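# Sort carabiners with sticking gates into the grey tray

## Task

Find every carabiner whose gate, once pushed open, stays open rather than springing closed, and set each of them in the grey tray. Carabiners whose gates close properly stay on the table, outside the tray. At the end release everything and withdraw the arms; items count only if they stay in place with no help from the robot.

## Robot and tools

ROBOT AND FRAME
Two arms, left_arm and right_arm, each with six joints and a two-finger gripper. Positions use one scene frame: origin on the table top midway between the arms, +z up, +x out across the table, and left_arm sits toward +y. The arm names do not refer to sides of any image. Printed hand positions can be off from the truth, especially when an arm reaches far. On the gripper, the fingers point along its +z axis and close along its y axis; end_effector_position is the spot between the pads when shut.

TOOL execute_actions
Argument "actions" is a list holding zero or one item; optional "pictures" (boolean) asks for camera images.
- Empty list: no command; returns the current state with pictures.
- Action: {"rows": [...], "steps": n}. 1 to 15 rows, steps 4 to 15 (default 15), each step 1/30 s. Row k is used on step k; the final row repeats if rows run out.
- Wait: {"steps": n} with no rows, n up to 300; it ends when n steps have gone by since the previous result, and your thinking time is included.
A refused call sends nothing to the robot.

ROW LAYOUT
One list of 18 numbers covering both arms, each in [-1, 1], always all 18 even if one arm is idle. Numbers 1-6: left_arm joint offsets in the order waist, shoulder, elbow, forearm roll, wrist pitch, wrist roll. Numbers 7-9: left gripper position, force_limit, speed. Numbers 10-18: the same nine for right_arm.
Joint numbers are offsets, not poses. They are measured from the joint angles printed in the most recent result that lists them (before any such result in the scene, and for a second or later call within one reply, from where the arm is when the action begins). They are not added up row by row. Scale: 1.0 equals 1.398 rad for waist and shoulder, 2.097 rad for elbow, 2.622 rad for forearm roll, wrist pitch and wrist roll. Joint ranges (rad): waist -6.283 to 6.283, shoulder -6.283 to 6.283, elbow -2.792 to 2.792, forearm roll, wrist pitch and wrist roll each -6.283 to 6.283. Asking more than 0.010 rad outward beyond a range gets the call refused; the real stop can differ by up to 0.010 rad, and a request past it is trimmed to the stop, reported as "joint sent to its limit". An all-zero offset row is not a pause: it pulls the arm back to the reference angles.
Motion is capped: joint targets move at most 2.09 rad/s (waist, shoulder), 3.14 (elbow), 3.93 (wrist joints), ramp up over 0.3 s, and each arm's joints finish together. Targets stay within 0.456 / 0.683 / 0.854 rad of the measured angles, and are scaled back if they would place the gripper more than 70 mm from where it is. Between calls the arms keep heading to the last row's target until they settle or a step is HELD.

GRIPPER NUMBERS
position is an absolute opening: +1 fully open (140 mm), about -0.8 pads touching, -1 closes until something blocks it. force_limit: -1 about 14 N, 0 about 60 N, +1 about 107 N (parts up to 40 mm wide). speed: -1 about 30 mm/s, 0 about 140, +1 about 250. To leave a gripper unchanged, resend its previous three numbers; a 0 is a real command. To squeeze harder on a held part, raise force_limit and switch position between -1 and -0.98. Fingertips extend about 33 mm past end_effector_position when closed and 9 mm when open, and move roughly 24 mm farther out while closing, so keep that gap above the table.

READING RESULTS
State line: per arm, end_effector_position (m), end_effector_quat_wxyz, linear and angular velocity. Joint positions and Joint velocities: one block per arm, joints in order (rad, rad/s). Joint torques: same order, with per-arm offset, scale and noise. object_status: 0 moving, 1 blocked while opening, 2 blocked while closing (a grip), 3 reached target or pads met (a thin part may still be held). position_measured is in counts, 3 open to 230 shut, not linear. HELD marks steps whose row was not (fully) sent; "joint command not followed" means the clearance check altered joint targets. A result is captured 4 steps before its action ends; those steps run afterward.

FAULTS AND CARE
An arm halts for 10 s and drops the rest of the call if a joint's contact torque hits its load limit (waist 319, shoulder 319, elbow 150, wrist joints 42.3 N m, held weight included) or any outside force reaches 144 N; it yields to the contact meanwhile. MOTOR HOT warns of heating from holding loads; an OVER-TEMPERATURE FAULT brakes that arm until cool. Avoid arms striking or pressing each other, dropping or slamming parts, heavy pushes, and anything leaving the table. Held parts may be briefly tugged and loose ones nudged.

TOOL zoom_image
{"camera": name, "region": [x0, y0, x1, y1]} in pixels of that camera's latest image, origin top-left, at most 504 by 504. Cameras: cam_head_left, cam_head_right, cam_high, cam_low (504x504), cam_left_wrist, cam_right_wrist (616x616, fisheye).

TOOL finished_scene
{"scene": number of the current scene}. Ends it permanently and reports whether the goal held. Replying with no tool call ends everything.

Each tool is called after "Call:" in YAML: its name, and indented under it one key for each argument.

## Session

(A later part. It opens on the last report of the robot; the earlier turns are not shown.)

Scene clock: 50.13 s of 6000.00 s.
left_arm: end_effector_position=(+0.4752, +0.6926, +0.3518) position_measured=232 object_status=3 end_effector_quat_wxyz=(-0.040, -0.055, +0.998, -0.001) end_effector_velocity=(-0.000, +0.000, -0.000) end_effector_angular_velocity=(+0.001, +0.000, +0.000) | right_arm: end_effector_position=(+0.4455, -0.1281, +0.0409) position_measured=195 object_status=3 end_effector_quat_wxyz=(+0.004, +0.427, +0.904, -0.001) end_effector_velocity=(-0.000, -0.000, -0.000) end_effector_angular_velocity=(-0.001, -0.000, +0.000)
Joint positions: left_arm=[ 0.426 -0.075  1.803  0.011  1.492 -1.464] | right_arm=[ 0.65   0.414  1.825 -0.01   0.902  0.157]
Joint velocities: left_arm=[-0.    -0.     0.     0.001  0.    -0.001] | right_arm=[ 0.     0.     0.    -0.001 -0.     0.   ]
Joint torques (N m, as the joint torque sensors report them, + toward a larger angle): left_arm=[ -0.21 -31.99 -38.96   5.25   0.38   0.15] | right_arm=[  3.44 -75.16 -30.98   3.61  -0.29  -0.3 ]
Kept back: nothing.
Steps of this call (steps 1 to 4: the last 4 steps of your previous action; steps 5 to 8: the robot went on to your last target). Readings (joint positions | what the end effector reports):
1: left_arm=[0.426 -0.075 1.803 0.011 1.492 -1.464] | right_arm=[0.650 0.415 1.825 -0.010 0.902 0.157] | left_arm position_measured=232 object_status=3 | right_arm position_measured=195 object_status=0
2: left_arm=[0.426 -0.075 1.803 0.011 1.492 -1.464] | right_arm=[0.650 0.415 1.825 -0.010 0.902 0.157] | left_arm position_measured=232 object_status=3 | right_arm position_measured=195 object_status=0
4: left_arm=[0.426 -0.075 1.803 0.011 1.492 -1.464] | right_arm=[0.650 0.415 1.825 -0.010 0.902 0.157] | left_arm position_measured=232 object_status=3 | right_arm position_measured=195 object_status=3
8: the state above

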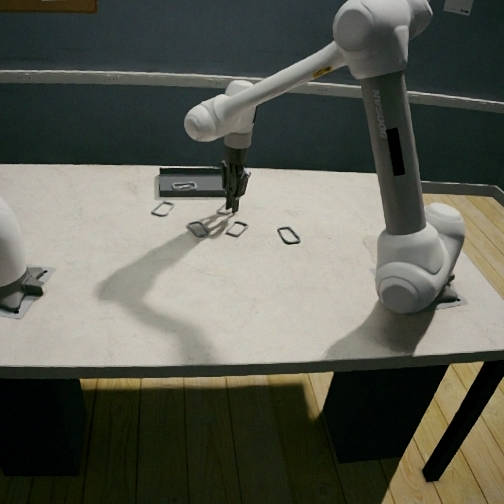

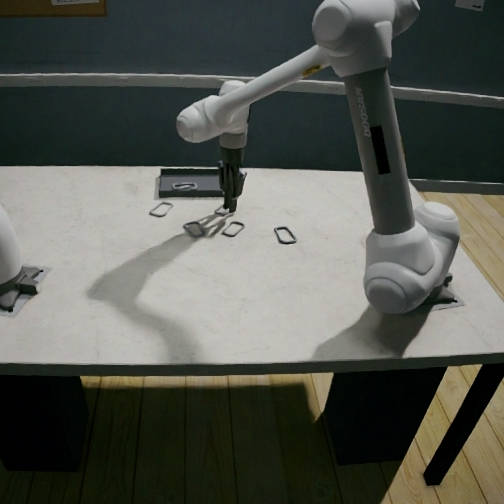

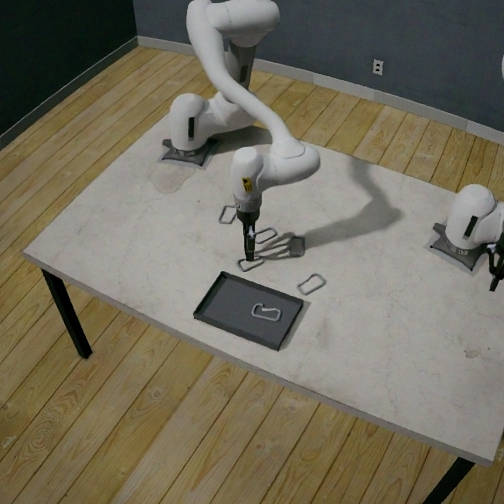

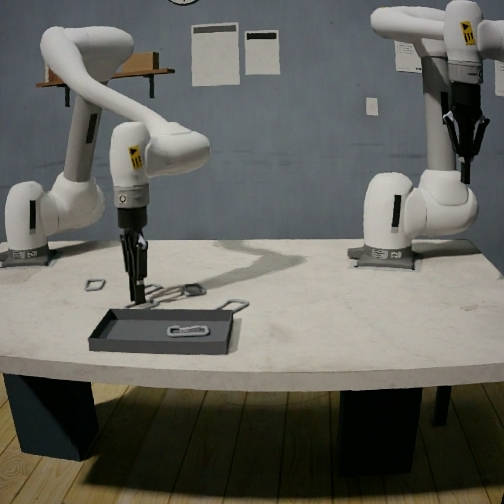

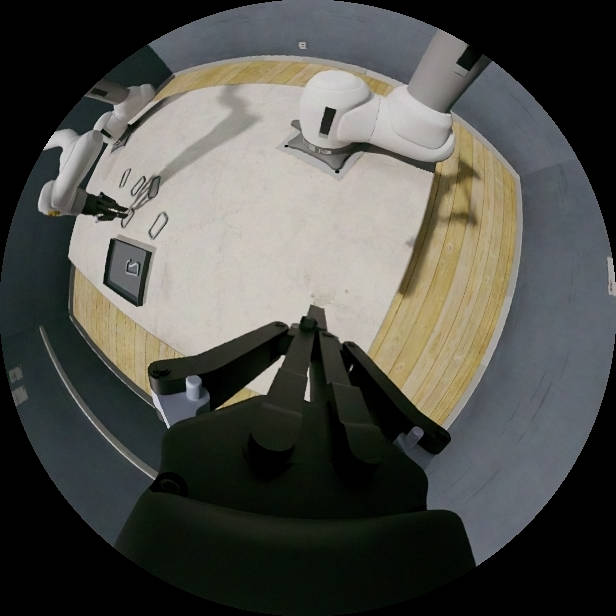

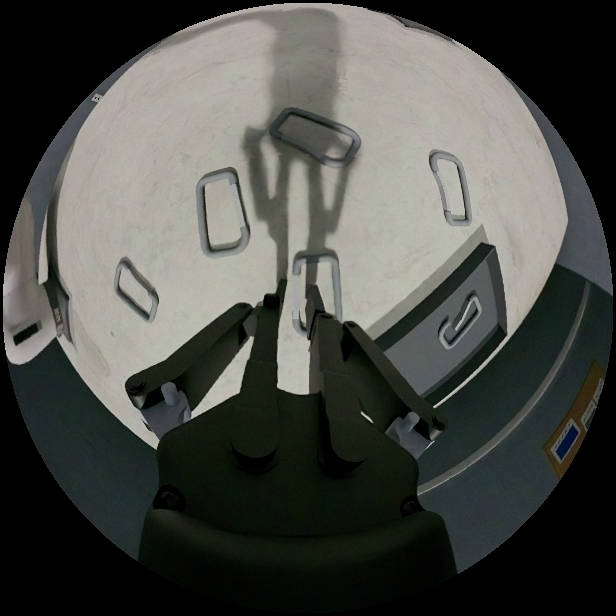

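Call:
execute_actions:
  actions:
    - {"rows":[[0,0,0,0,0,0,-1,-0.5,0,0,-0.004,-0.002,0,0.004,0,-0.3,0,0],[0,0,0,0,0,0,-1,-0.5,0,0,-0.008,-0.0046,0,0.008,0,0.1,0,0],[0,0,0,0,0,0,-1,-0.5,0,0,-0.008,-0.0046,0,0.008,0,0.1,0,0],[0,0,0,0,0,0,-1,-0.5,0,0,-0.008,-0.0046,0,0.008,0,0.1,0,0],[0,0,0,0,0,0,-1,-0.5,0,0,-0.008,-0.0046,0,0.008,0,0.1,0,0],[0,0,0,0,0,0,-1,-0.5,0,0,-0.008,-0.0046,0,0.008,0,0.1,0,0],[0,0,0,0,0,0,-1,-0.5,0,-0.002,0,-0.012,0,0.01,-0.03,0.1,0,0],[0,0,0,0,0,0,-1,-0.5,0,-0.004,0.008,-0.02,0,0.012,-0.056,0.1,0,0]],"steps":15}

Call:
execute_actions:
  actions:
    - {"steps":8}
  pictures: true

Call:
zoom_image:
  camera: "cam_right_wrist"
  region: [220,210,400,390]

Scene clock: 50.90 s of 6000.00 s.
left_arm: end_effector_position=(+0.4752, +0.6926, +0.3518) position_measured=232 object_status=3 end_effector_quat_wxyz=(-0.040, -0.055, +0.998, -0.001) end_effector_velocity=(+0.000, +0.000, +0.000) end_effector_angular_velocity=(+0.001, -0.000, -0.002) | right_arm: end_effector_position=(+0.4540, -0.1220, +0.0522) position_measured=124 object_status=0 end_effector_quat_wxyz=(+0.004, +0.389, +0.921, -0.001) end_effector_velocity=(+0.077, +0.050, -0.007) end_effector_angular_velocity=(-0.009, +0.009, +0.760)
Joint positions: left_arm=[ 0.426 -0.075  1.803  0.011  1.492 -1.464] | right_arm=[ 0.647  0.416  1.797 -0.01   0.929  0.07 ]
Joint velocities: left_arm=[-0.    -0.     0.     0.001 -0.     0.002] | right_arm=[-0.034  0.126 -0.181  0.001  0.061 -0.794]
Joint torques (N m, as the joint torque sensors report them, + toward a larger angle): left_arm=[ -0.36 -30.2  -39.39   5.24   0.39   0.05] | right_arm=[  4.07 -80.35 -31.55   3.58  -0.15  -0.27]
Steps of this call (steps 1 to 12: the robot went on to your last target; steps 13 to 23: the first 11 steps of this action). Readings (joint positions | what the end effector reports):
13: left_arm=[0.426 -0.075 1.803 0.011 1.492 -1.464] | right_arm=[0.650 0.414 1.825 -0.010 0.902 0.157] | left_arm position_measured=232 object_status=3 | right_arm position_measured=195 object_status=0
14: left_arm=[0.426 -0.075 1.803 0.011 1.492 -1.464] | right_arm=[0.650 0.413 1.824 -0.010 0.905 0.157] | left_arm position_measured=232 object_status=3 | right_arm position_measured=192 object_status=0
16: left_arm=[0.426 -0.075 1.803 0.011 1.492 -1.464] | right_arm=[0.650 0.408 1.819 -0.010 0.915 0.157] | left_arm position_measured=232 object_status=3 | right_arm position_measured=177 object_status=0
20: left_arm=[0.426 -0.075 1.803 0.011 1.492 -1.464] | right_arm=[0.650 0.405 1.815 -0.010 0.922 0.150] | left_arm position_measured=232 object_status=3 | right_arm position_measured=147 object_status=0
23: the state above

Scene clock: 51.17 s of 6000.00 s.
left_arm: end_effector_position=(+0.4752, +0.6926, +0.3518) position_measured=232 object_status=3 end_effector_quat_wxyz=(-0.040, -0.055, +0.998, -0.001) end_effector_velocity=(-0.000, -0.000, +0.000) end_effector_angular_velocity=(-0.001, -0.001, -0.001) | right_arm: end_effector_position=(+0.4595, -0.1184, +0.0518) position_measured=117 object_status=3 end_effector_quat_wxyz=(+0.004, +0.363, +0.932, -0.002) end_effector_velocity=(+0.001, +0.001, -0.000) end_effector_angular_velocity=(+0.000, +0.001, +0.011)
Joint positions: left_arm=[ 0.426 -0.075  1.803  0.011  1.492 -1.464] | right_arm=[ 0.645  0.425  1.783 -0.01   0.934  0.011]
Joint velocities: left_arm=[-0.    -0.001 -0.    -0.001  0.     0.001] | right_arm=[-0.     0.002 -0.003  0.001  0.001 -0.012]
Joint torques (N m, as the joint torque sensors report them, + toward a larger angle): left_arm=[  0.02 -31.21 -39.27   5.19   0.4   -0.04] | right_arm=[  1.49 -78.6  -31.85   3.62  -0.15  -0.28]
Kept back: nothing.
Steps of this call (steps 1 to 4: the last 4 steps of your previous action; steps 5 to 8: the robot went on to your last target). Readings (joint positions | what the end effector reports):
1: left_arm=[0.426 -0.075 1.803 0.011 1.492 -1.464] | right_arm=[0.646 0.420 1.791 -0.010 0.931 0.046] | left_arm position_measured=232 object_status=3 | right_arm position_measured=118 object_status=0
2: left_arm=[0.426 -0.075 1.803 0.011 1.492 -1.464] | right_arm=[0.646 0.423 1.787 -0.010 0.932 0.030] | left_arm position_measured=232 object_status=3 | right_arm position_measured=117 object_status=0
4: left_arm=[0.426 -0.075 1.803 0.011 1.492 -1.464] | right_arm=[0.645 0.425 1.784 -0.010 0.933 0.016] | left_arm position_measured=232 object_status=3 | right_arm position_measured=117 object_status=0
8: the state above

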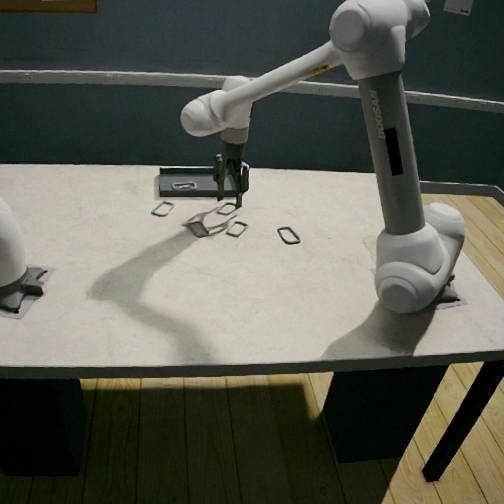

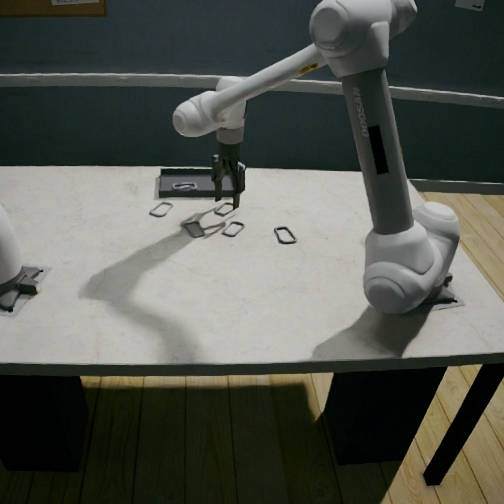

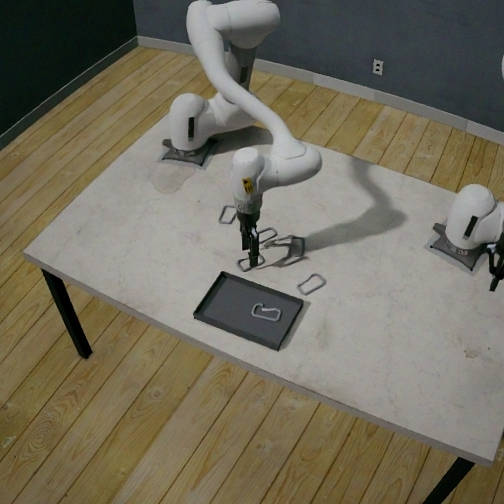

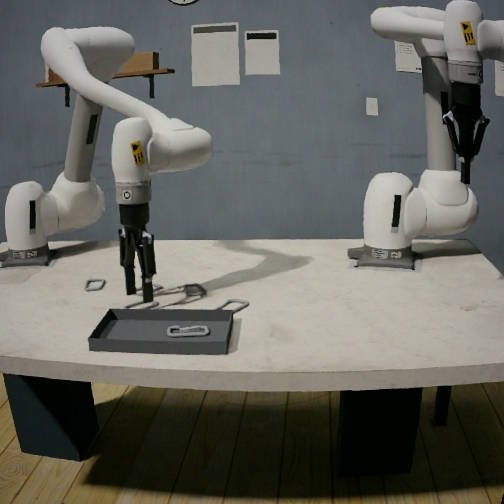

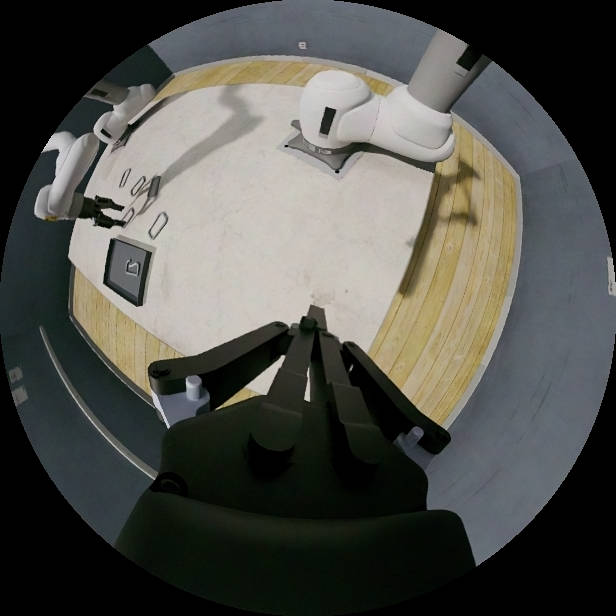

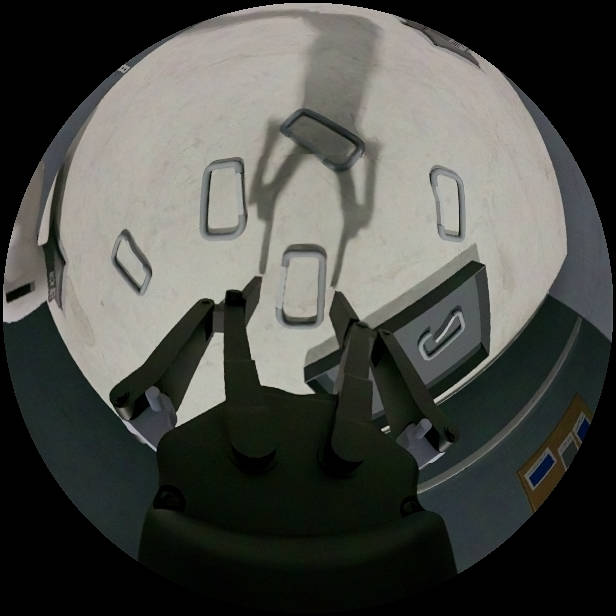

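Region (220, 210, 400, 390) of cam_right_wrist's 616x616 image, scaled by 2.800, with more detail than that image has.

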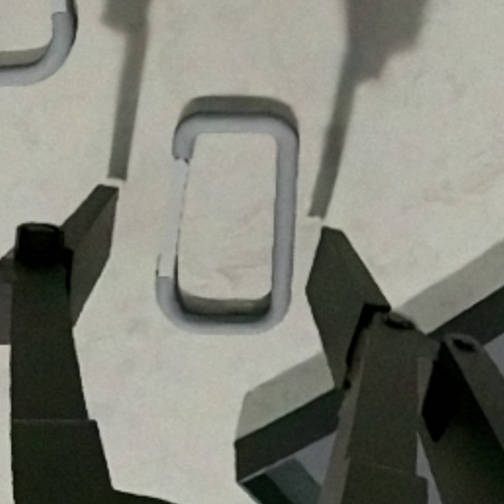

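Call:
execute_actions:
  actions:
    - {"rows":[[0,0,0,0,0,0,-1,-0.5,0,0,0,0,0,0,-0.053,0.1,0,0],[0,0,0,0,0,0,-1,-0.5,0,0,0,0,0,0,-0.053,0.1,0,0],[0,0,0,0,0,0,-1,-0.5,0,0,0,0,0,0,-0.053,0.1,0,0],[0,0,0,0,0,0,-1,-0.5,0,0,0,0,0,0,-0.053,0.1,0,0],[0,0,0,0,0,0,-1,-0.5,0,0,0.004,0.002,0,-0.004,-0.053,0.1,0,0],[0,0,0,0,0,0,-1,-0.5,0,0,0.0077,0.0046,0,-0.0078,-0.053,0.1,0,0]],"steps":15}

Call:
execute_actions:
  actions:
    - {"steps":5}
  pictures: true

Call:
zoom_image:
  camera: "cam_right_wrist"
  region: [220,210,400,390]

Scene clock: 51.83 s of 6000.00 s.
left_arm: end_effector_position=(+0.4752, +0.6926, +0.3518) position_measured=232 object_status=3 end_effector_quat_wxyz=(-0.040, -0.055, +0.998, -0.001) end_effector_velocity=(+0.000, -0.001, -0.000) end_effector_angular_velocity=(+0.000, +0.000, -0.003) | right_arm: end_effector_position=(+0.4591, -0.1189, +0.0410) position_measured=117 object_status=3 end_effector_quat_wxyz=(+0.004, +0.298, +0.955, -0.002) end_effector_velocity=(-0.000, -0.000, -0.015) end_effector_angular_velocity=(+0.003, -0.002, +0.022)
Joint positions: left_arm=[ 0.426 -0.075  1.803  0.011  1.492 -1.464] | right_arm=[ 0.645  0.435  1.792 -0.01   0.915 -0.126]
Joint velocities: left_arm=[-0.002  0.     0.     0.     0.     0.002] | right_arm=[-0.     0.013  0.013  0.    -0.029 -0.022]
Joint torques (N m, as the joint torque sensors report them, + toward a larger angle): left_arm=[  0.19 -31.3  -39.01   5.2    0.39   0.16] | right_arm=[  3.36 -81.78 -31.4    3.55  -0.3   -0.25]
Steps of this call (steps 1 to 9: the robot went on to your last target; steps 10 to 20: the first 11 steps of this action). Readings (joint positions | what the end effector reports):
10: left_arm=[0.426 -0.075 1.803 0.011 1.492 -1.464] | right_arm=[0.645 0.426 1.783 -0.010 0.934 0.010] | left_arm position_measured=232 object_status=3 | right_arm position_measured=117 object_status=3
11: left_arm=[0.426 -0.075 1.803 0.011 1.492 -1.464] | right_arm=[0.645 0.426 1.783 -0.010 0.934 0.003] | left_arm position_measured=232 object_status=3 | right_arm position_measured=117 object_status=3
13: left_arm=[0.426 -0.075 1.803 0.011 1.492 -1.464] | right_arm=[0.645 0.426 1.783 -0.010 0.934 -0.049] | left_arm position_measured=232 object_status=3 | right_arm position_measured=117 object_status=3
17: left_arm=[0.426 -0.075 1.803 0.011 1.492 -1.464] | right_arm=[0.645 0.432 1.789 -0.010 0.922 -0.120] | left_arm position_measured=232 object_status=3 | right_arm position_measured=117 object_status=3
20: the state above

Scene clock: 52.00 s of 6000.00 s.
left_arm: end_effector_position=(+0.4752, +0.6926, +0.3518) position_measured=232 object_status=3 end_effector_quat_wxyz=(-0.040, -0.055, +0.998, -0.001) end_effector_velocity=(-0.001, +0.001, +0.001) end_effector_angular_velocity=(+0.000, -0.001, +0.002) | right_arm: end_effector_position=(+0.4590, -0.1190, +0.0400) position_measured=117 object_status=3 end_effector_quat_wxyz=(+0.004, +0.297, +0.955, -0.002) end_effector_velocity=(-0.000, -0.001, -0.001) end_effector_angular_velocity=(-0.000, +0.000, +0.003)
Joint positions: left_arm=[ 0.426 -0.075  1.803  0.011  1.492 -1.464] | right_arm=[ 0.645  0.436  1.793 -0.01   0.913 -0.127]
Joint velocities: left_arm=[ 0.003 -0.001  0.     0.     0.     0.001] | right_arm=[-0.     0.001  0.002  0.    -0.002 -0.003]
Joint torques (N m, as the joint torque sensors report them, + toward a larger angle): left_arm=[ -0.38 -30.93 -39.08   5.2    0.34   0.05] | right_arm=[  3.59 -77.35 -31.89   3.53  -0.15  -0.32]
Kept back: nothing.
Steps of this call (steps 1 to 4: the last 4 steps of your previous action; step 5: the robot went on to your last target). Readings (joint positions | what the end effector reports):
1: left_arm=[0.426 -0.075 1.803 0.011 1.492 -1.464] | right_arm=[0.645 0.436 1.792 -0.010 0.914 -0.127] | left_arm position_measured=232 object_status=3 | right_arm position_measured=117 object_status=3
2: left_arm=[0.426 -0.075 1.803 0.011 1.492 -1.464] | right_arm=[0.645 0.436 1.793 -0.010 0.914 -0.127] | left_arm position_measured=232 object_status=3 | right_arm position_measured=117 object_status=3
4: left_arm=[0.426 -0.075 1.803 0.011 1.492 -1.464] | right_arm=[0.645 0.436 1.793 -0.010 0.913 -0.127] | left_arm position_measured=232 object_status=3 | right_arm position_measured=117 object_status=3
5: the state above

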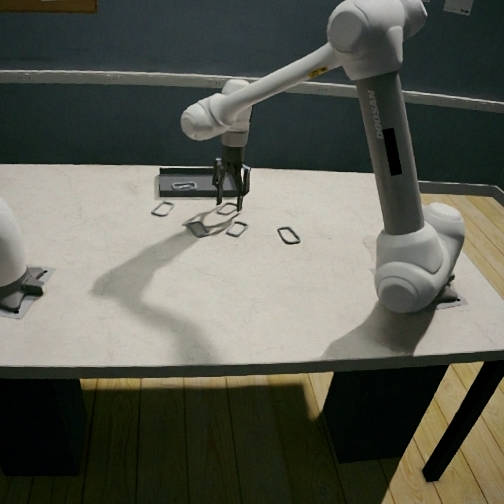

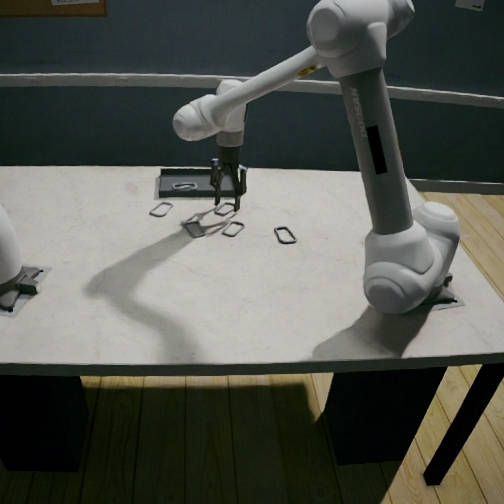

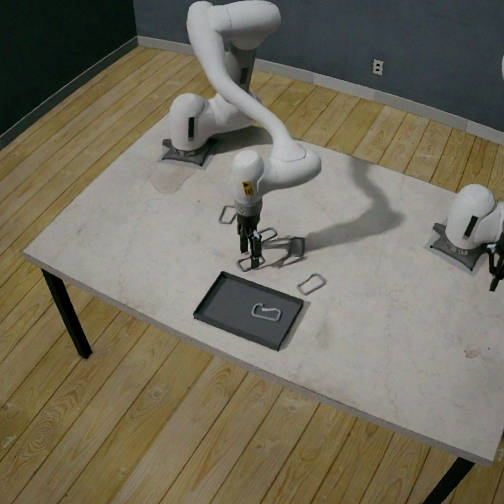

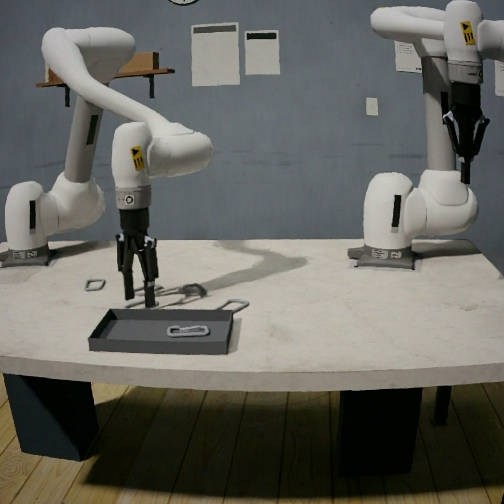

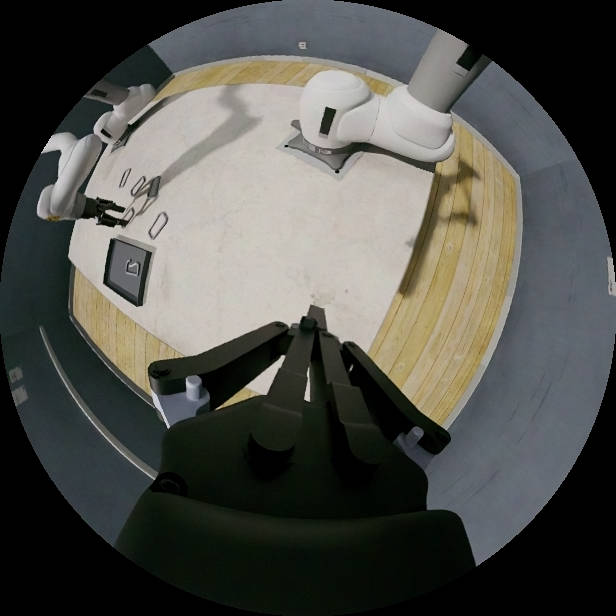

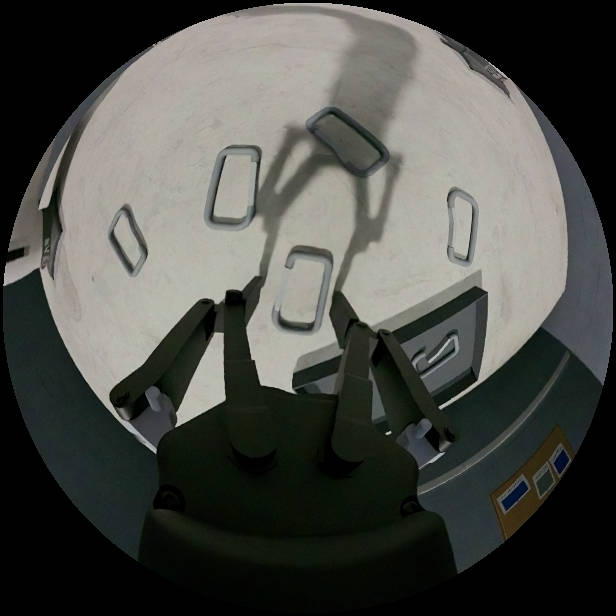

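Region (220, 210, 400, 390) of cam_right_wrist's 616x616 image, scaled by 2.800, with more detail than that image has.

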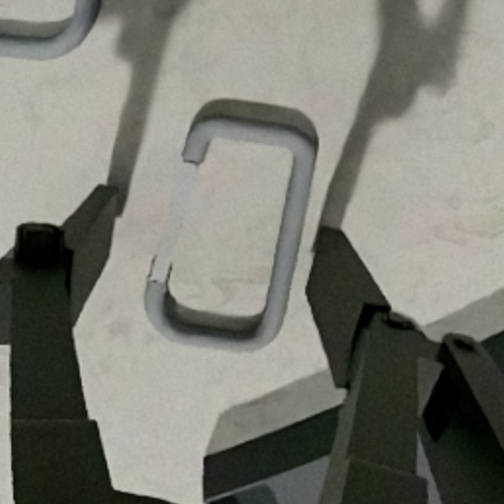

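Good. Close.

Call:
execute_actions:
  actions:
    - {"rows":[[0,0,0,0,0,0,-1,-0.5,0,0,0,0,0,0,0,-0.46,-0.5,0]],"steps":15}

Call:
execute_actions:
  actions:
    - {"steps":10}
  pictures: true

Call:
zoom_image:
  camera: "cam_right_wrist"
  region: [220,210,400,390]

Scene clock: 52.50 s of 6000.00 s.
left_arm: end_effector_position=(+0.4752, +0.6926, +0.3518) position_measured=232 object_status=3 end_effector_quat_wxyz=(-0.040, -0.055, +0.998, -0.001) end_effector_velocity=(-0.000, +0.001, +0.000) end_effector_angular_velocity=(-0.000, -0.000, +0.003) | right_arm: end_effector_position=(+0.4592, -0.1188, +0.0404) position_measured=185 object_status=0 end_effector_quat_wxyz=(+0.004, +0.297, +0.955, -0.002) end_effector_velocity=(+0.000, +0.000, +0.001) end_effector_angular_velocity=(+0.001, -0.001, -0.001)
Joint positions: left_arm=[ 0.426 -0.075  1.803  0.011  1.492 -1.464] | right_arm=[ 0.645  0.436  1.792 -0.01   0.914 -0.128]
Joint velocities: left_arm=[ 0.002 -0.    -0.    -0.001  0.    -0.001] | right_arm=[ 0.    -0.001 -0.    -0.    -0.     0.001]
Joint torques (N m, as the joint torque sensors report them, + toward a larger angle): left_arm=[  0.21 -30.93 -39.17   5.2    0.35   0.03] | right_arm=[-1.2  -6.98  2.95  2.75 -6.04  0.05]
Steps of this call (steps 1 to 4: the robot went on to your last target; steps 5 to 15: the first 11 steps of this action). Readings (joint positions | what the end effector reports):
5: left_arm=[0.426 -0.075 1.803 0.011 1.492 -1.464] | right_arm=[0.645 0.436 1.793 -0.010 0.913 -0.128] | left_arm position_measured=232 object_status=3 | right_arm position_measured=117 object_status=0
6: left_arm=[0.426 -0.075 1.803 0.011 1.492 -1.464] | right_arm=[0.645 0.436 1.793 -0.010 0.913 -0.128] | left_arm position_measured=232 object_status=3 | right_arm position_measured=119 object_status=0
8: left_arm=[0.426 -0.075 1.803 0.011 1.492 -1.464] | right_arm=[0.645 0.436 1.793 -0.010 0.913 -0.128] | left_arm position_measured=232 object_status=3 | right_arm position_measured=134 object_status=0
12: left_arm=[0.426 -0.075 1.803 0.011 1.492 -1.464] | right_arm=[0.645 0.436 1.793 -0.010 0.913 -0.128] | left_arm position_measured=232 object_status=3 | right_arm position_measured=165 object_status=0
15: the state above

Scene clock: 52.83 s of 6000.00 s.
left_arm: end_effector_position=(+0.4752, +0.6926, +0.3518) position_measured=232 object_status=3 end_effector_quat_wxyz=(-0.040, -0.055, +0.998, -0.001) end_effector_velocity=(-0.000, +0.001, -0.000) end_effector_angular_velocity=(-0.000, +0.000, +0.001) | right_arm: end_effector_position=(+0.4591, -0.1189, +0.0403) position_measured=187 object_status=3 end_effector_quat_wxyz=(+0.004, +0.297, +0.955, -0.002) end_effector_velocity=(-0.000, +0.000, +0.000) end_effector_angular_velocity=(+0.001, -0.000, +0.001)
Joint positions: left_arm=[ 0.426 -0.075  1.803  0.011  1.492 -1.464] | right_arm=[ 0.645  0.436  1.793 -0.01   0.913 -0.128]
Joint velocities: left_arm=[ 0.001  0.    -0.    -0.    -0.     0.   ] | right_arm=[ 0.    -0.001  0.001  0.    -0.    -0.001]
Joint torques (N m, as the joint torque sensors report them, + toward a larger angle): left_arm=[  0.11 -31.11 -38.89   5.2    0.34   0.12] | right_arm=[ 1.97  3.02  9.45  2.86 -4.78 -0.29]
Kept back: nothing.
Steps of this call (steps 1 to 4: the last 4 steps of your previous action; steps 5 to 10: the robot went on to your last target). Readings (joint positions | what the end effector reports):
1: left_arm=[0.426 -0.075 1.803 0.011 1.492 -1.464] | right_arm=[0.645 0.436 1.792 -0.010 0.914 -0.128] | left_arm position_measured=232 object_status=3 | right_arm position_measured=187 object_status=0
2: left_arm=[0.426 -0.075 1.803 0.011 1.492 -1.464] | right_arm=[0.645 0.436 1.793 -0.010 0.914 -0.128] | left_arm position_measured=232 object_status=3 | right_arm position_measured=187 object_status=0
4: left_arm=[0.426 -0.075 1.803 0.011 1.492 -1.464] | right_arm=[0.645 0.436 1.793 -0.010 0.914 -0.128] | left_arm position_measured=232 object_status=3 | right_arm position_measured=187 object_status=0
8: left_arm=[0.426 -0.075 1.803 0.011 1.492 -1.464] | right_arm=[0.645 0.436 1.793 -0.010 0.913 -0.128] | left_arm position_measured=232 object_status=3 | right_arm position_measured=187 object_status=3
10: the state above

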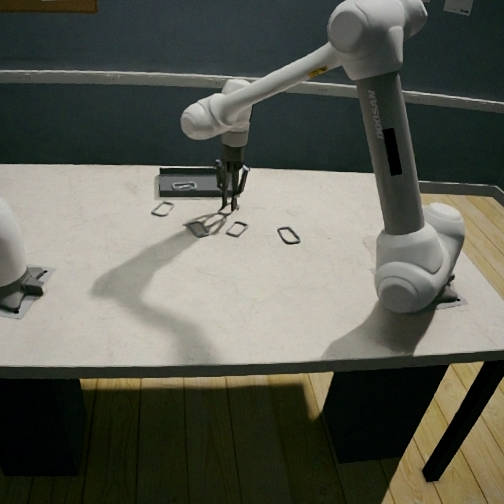

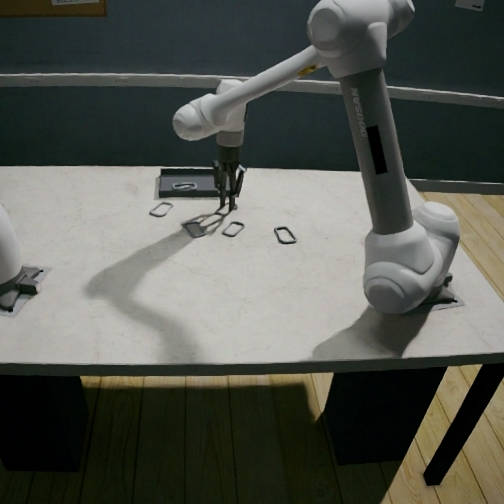

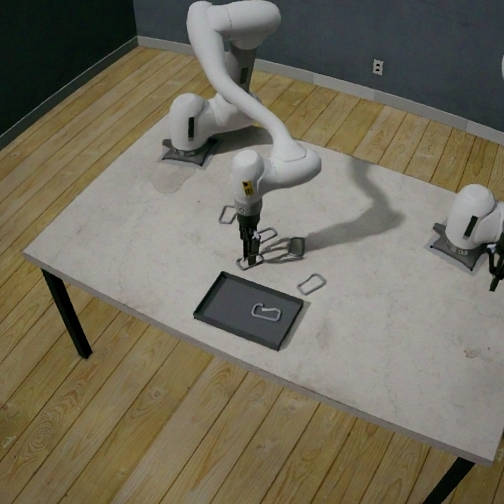

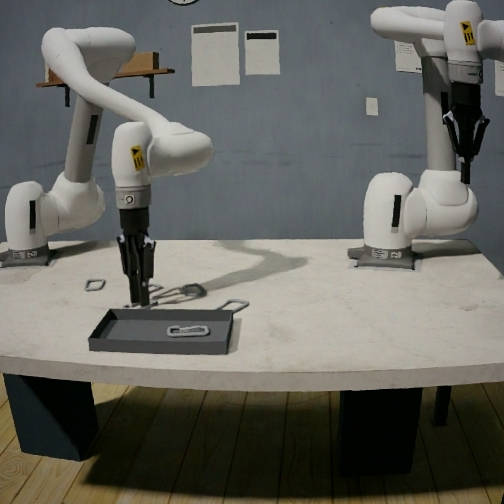

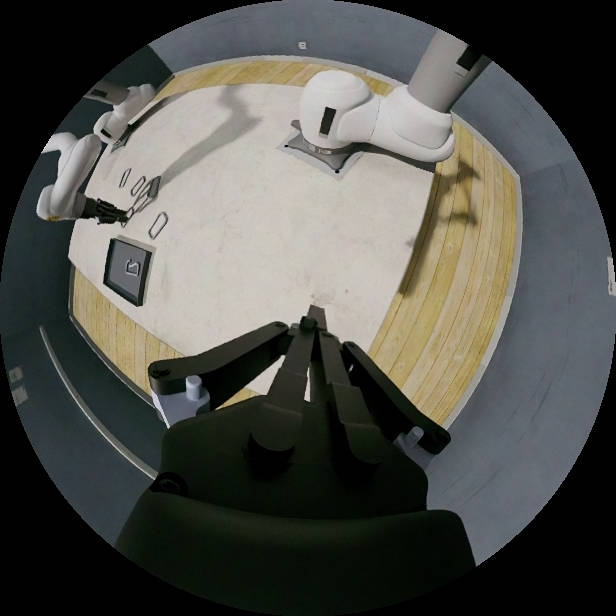

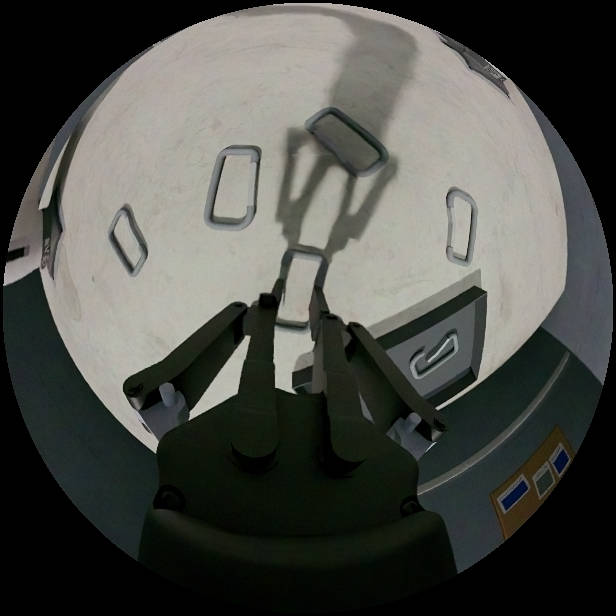

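Region (220, 210, 400, 390) of cam_right_wrist's 616x616 image, scaled by 2.800, with more detail than that image has.

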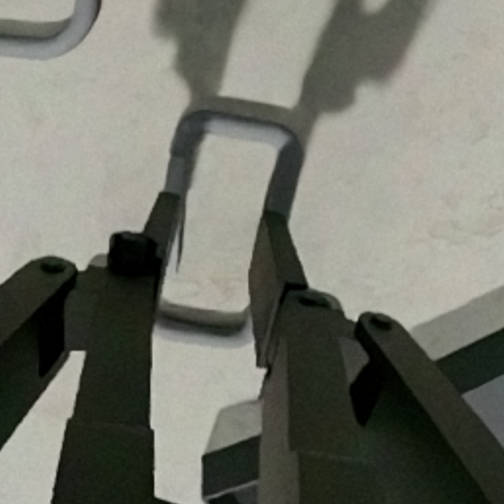

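Call:
execute_actions:
  actions:
    - {"rows":[[0,0,0,0,0,0,-1,-0.5,0,0,-0.003,-0.0018,0,0.003,0,0.1,0,0]],"steps":15}

Call:
execute_actions:
  actions:
    - {"steps":6}
  pictures: true

Call:
zoom_image:
  camera: "cam_right_wrist"
  region: [220,210,400,390]

Scene clock: 53.37 s of 6000.00 s.
left_arm: end_effector_position=(+0.4752, +0.6926, +0.3518) position_measured=232 object_status=3 end_effector_quat_wxyz=(-0.040, -0.055, +0.998, -0.001) end_effector_velocity=(+0.000, +0.001, -0.001) end_effector_angular_velocity=(+0.000, +0.001, +0.005) | right_arm: end_effector_position=(+0.4593, -0.1187, +0.0446) position_measured=118 object_status=0 end_effector_quat_wxyz=(+0.004, +0.297, +0.955, -0.002) end_effector_velocity=(+0.001, +0.001, +0.002) end_effector_angular_velocity=(+0.002, -0.002, +0.000)
Joint positions: left_arm=[ 0.426 -0.075  1.803  0.011  1.492 -1.464] | right_arm=[ 0.645  0.432  1.789 -0.01   0.921 -0.127]
Joint velocities: left_arm=[ 0.002  0.001 -0.     0.    -0.    -0.004] | right_arm=[ 0.    -0.002 -0.002 -0.     0.001 -0.   ]
Joint torques (N m, as the joint torque sensors report them, + toward a larger angle): left_arm=[ -0.54 -30.92 -39.19   5.23   0.39  -0.06] | right_arm=[  3.04 -77.6  -31.35   3.65   0.11  -0.22]
Steps of this call (steps 1 to 5: the robot went on to your last target; steps 6 to 16: the first 11 steps of this action). Readings (joint positions | what the end effector reports):
6: left_arm=[0.426 -0.075 1.803 0.011 1.492 -1.464] | right_arm=[0.645 0.436 1.793 -0.010 0.913 -0.127] | left_arm position_measured=232 object_status=3 | right_arm position_measured=187 object_status=0
7: left_arm=[0.426 -0.075 1.803 0.011 1.492 -1.464] | right_arm=[0.645 0.436 1.793 -0.010 0.914 -0.127] | left_arm position_measured=232 object_status=3 | right_arm position_measured=184 object_status=0
9: left_arm=[0.426 -0.075 1.803 0.011 1.492 -1.464] | right_arm=[0.645 0.434 1.791 -0.010 0.918 -0.127] | left_arm position_measured=232 object_status=3 | right_arm position_measured=169 object_status=0
13: left_arm=[0.426 -0.075 1.803 0.011 1.492 -1.464] | right_arm=[0.645 0.432 1.789 -0.010 0.921 -0.127] | left_arm position_measured=232 object_status=3 | right_arm position_measured=138 object_status=0
16: the state above

Scene clock: 53.57 s of 6000.00 s.
left_arm: end_effector_position=(+0.4752, +0.6926, +0.3518) position_measured=232 object_status=3 end_effector_quat_wxyz=(-0.040, -0.055, +0.998, -0.001) end_effector_velocity=(+0.000, -0.001, -0.000) end_effector_angular_velocity=(-0.000, +0.001, -0.001) | right_arm: end_effector_position=(+0.4593, -0.1187, +0.0449) position_measured=117 object_status=3 end_effector_quat_wxyz=(+0.004, +0.297, +0.955, -0.002) end_effector_velocity=(+0.000, +0.001, +0.002) end_effector_angular_velocity=(+0.002, -0.002, -0.001)
Joint positions: left_arm=[ 0.426 -0.075  1.803  0.011  1.492 -1.464] | right_arm=[ 0.645  0.432  1.789 -0.01   0.921 -0.127]
Joint velocities: left_arm=[-0.002  0.001  0.    -0.    -0.    -0.   ] | right_arm=[ 0.    -0.002 -0.001  0.     0.     0.001]
Joint torques (N m, as the joint torque sensors report them, + toward a larger angle): left_arm=[ -0.28 -31.26 -39.37   5.25   0.27  -0.02] | right_arm=[  1.61 -77.21 -31.56   3.44  -0.27  -0.41]
Kept back: nothing.
Steps of this call (steps 1 to 4: the last 4 steps of your previous action; steps 5 to 6: the robot went on to your last target). Readings (joint positions | what the end effector reports):
1: left_arm=[0.426 -0.075 1.803 0.011 1.492 -1.464] | right_arm=[0.645 0.432 1.789 -0.010 0.921 -0.127] | left_arm position_measured=232 object_status=3 | right_arm position_measured=117 object_status=0
2: left_arm=[0.426 -0.075 1.803 0.011 1.492 -1.464] | right_arm=[0.645 0.432 1.789 -0.010 0.921 -0.127] | left_arm position_measured=232 object_status=3 | right_arm position_measured=117 object_status=0
4: left_arm=[0.426 -0.075 1.803 0.011 1.492 -1.464] | right_arm=[0.645 0.432 1.789 -0.010 0.921 -0.127] | left_arm position_measured=232 object_status=3 | right_arm position_measured=117 object_status=0
6: the state above

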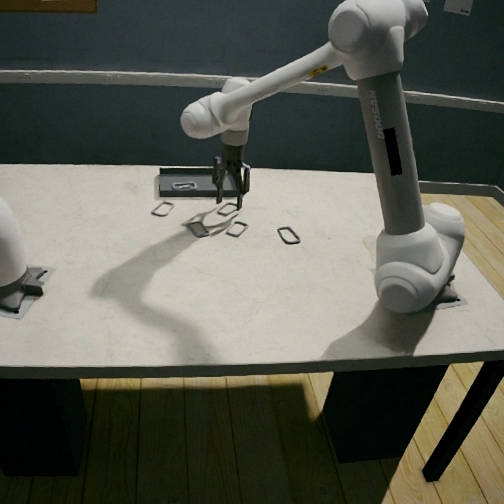

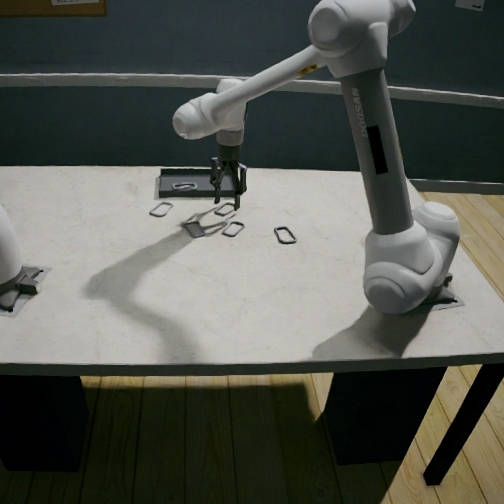

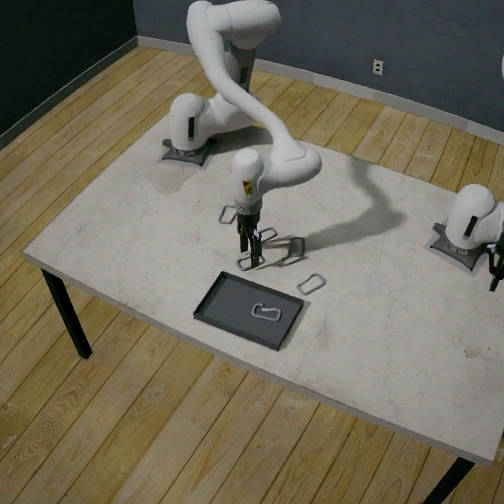

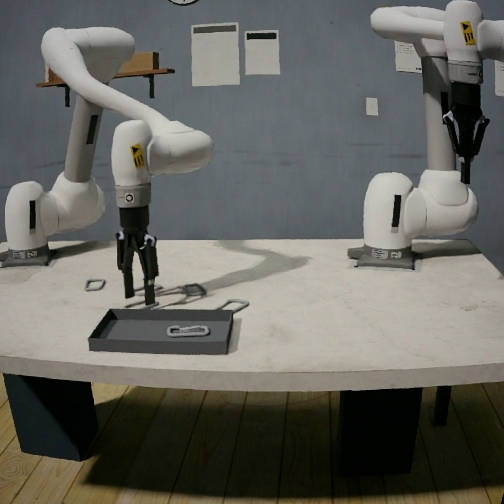

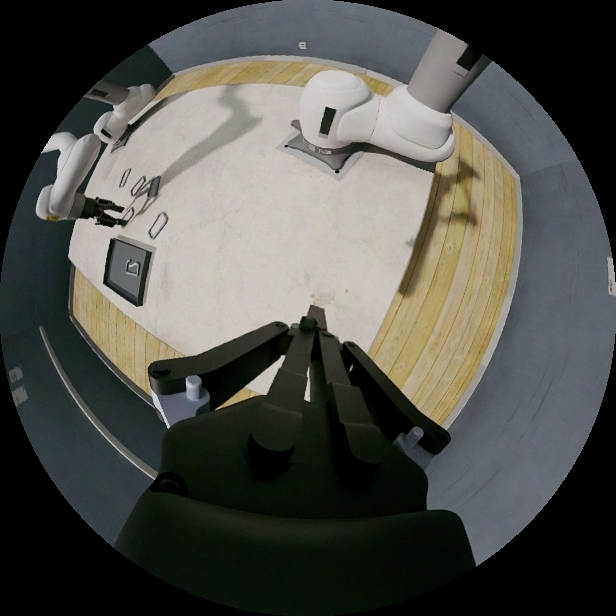

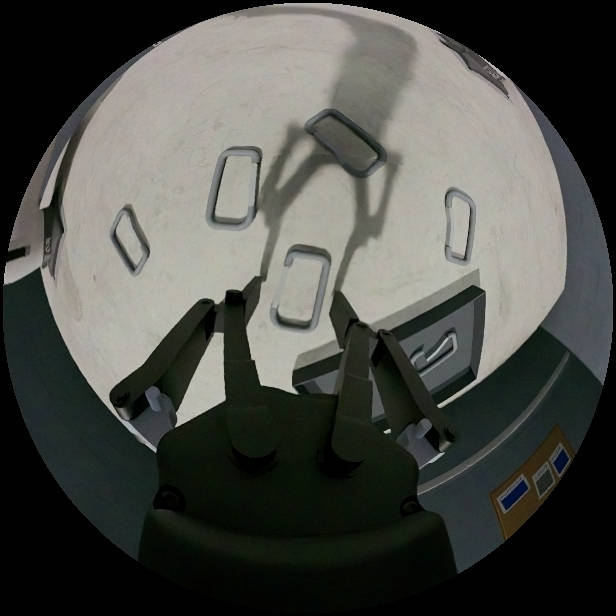

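Region (220, 210, 400, 390) of cam_right_wrist's 616x616 image, scaled by 2.800, with more detail than that image has.

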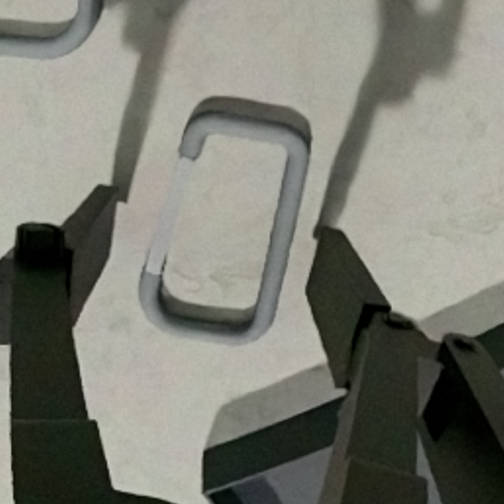

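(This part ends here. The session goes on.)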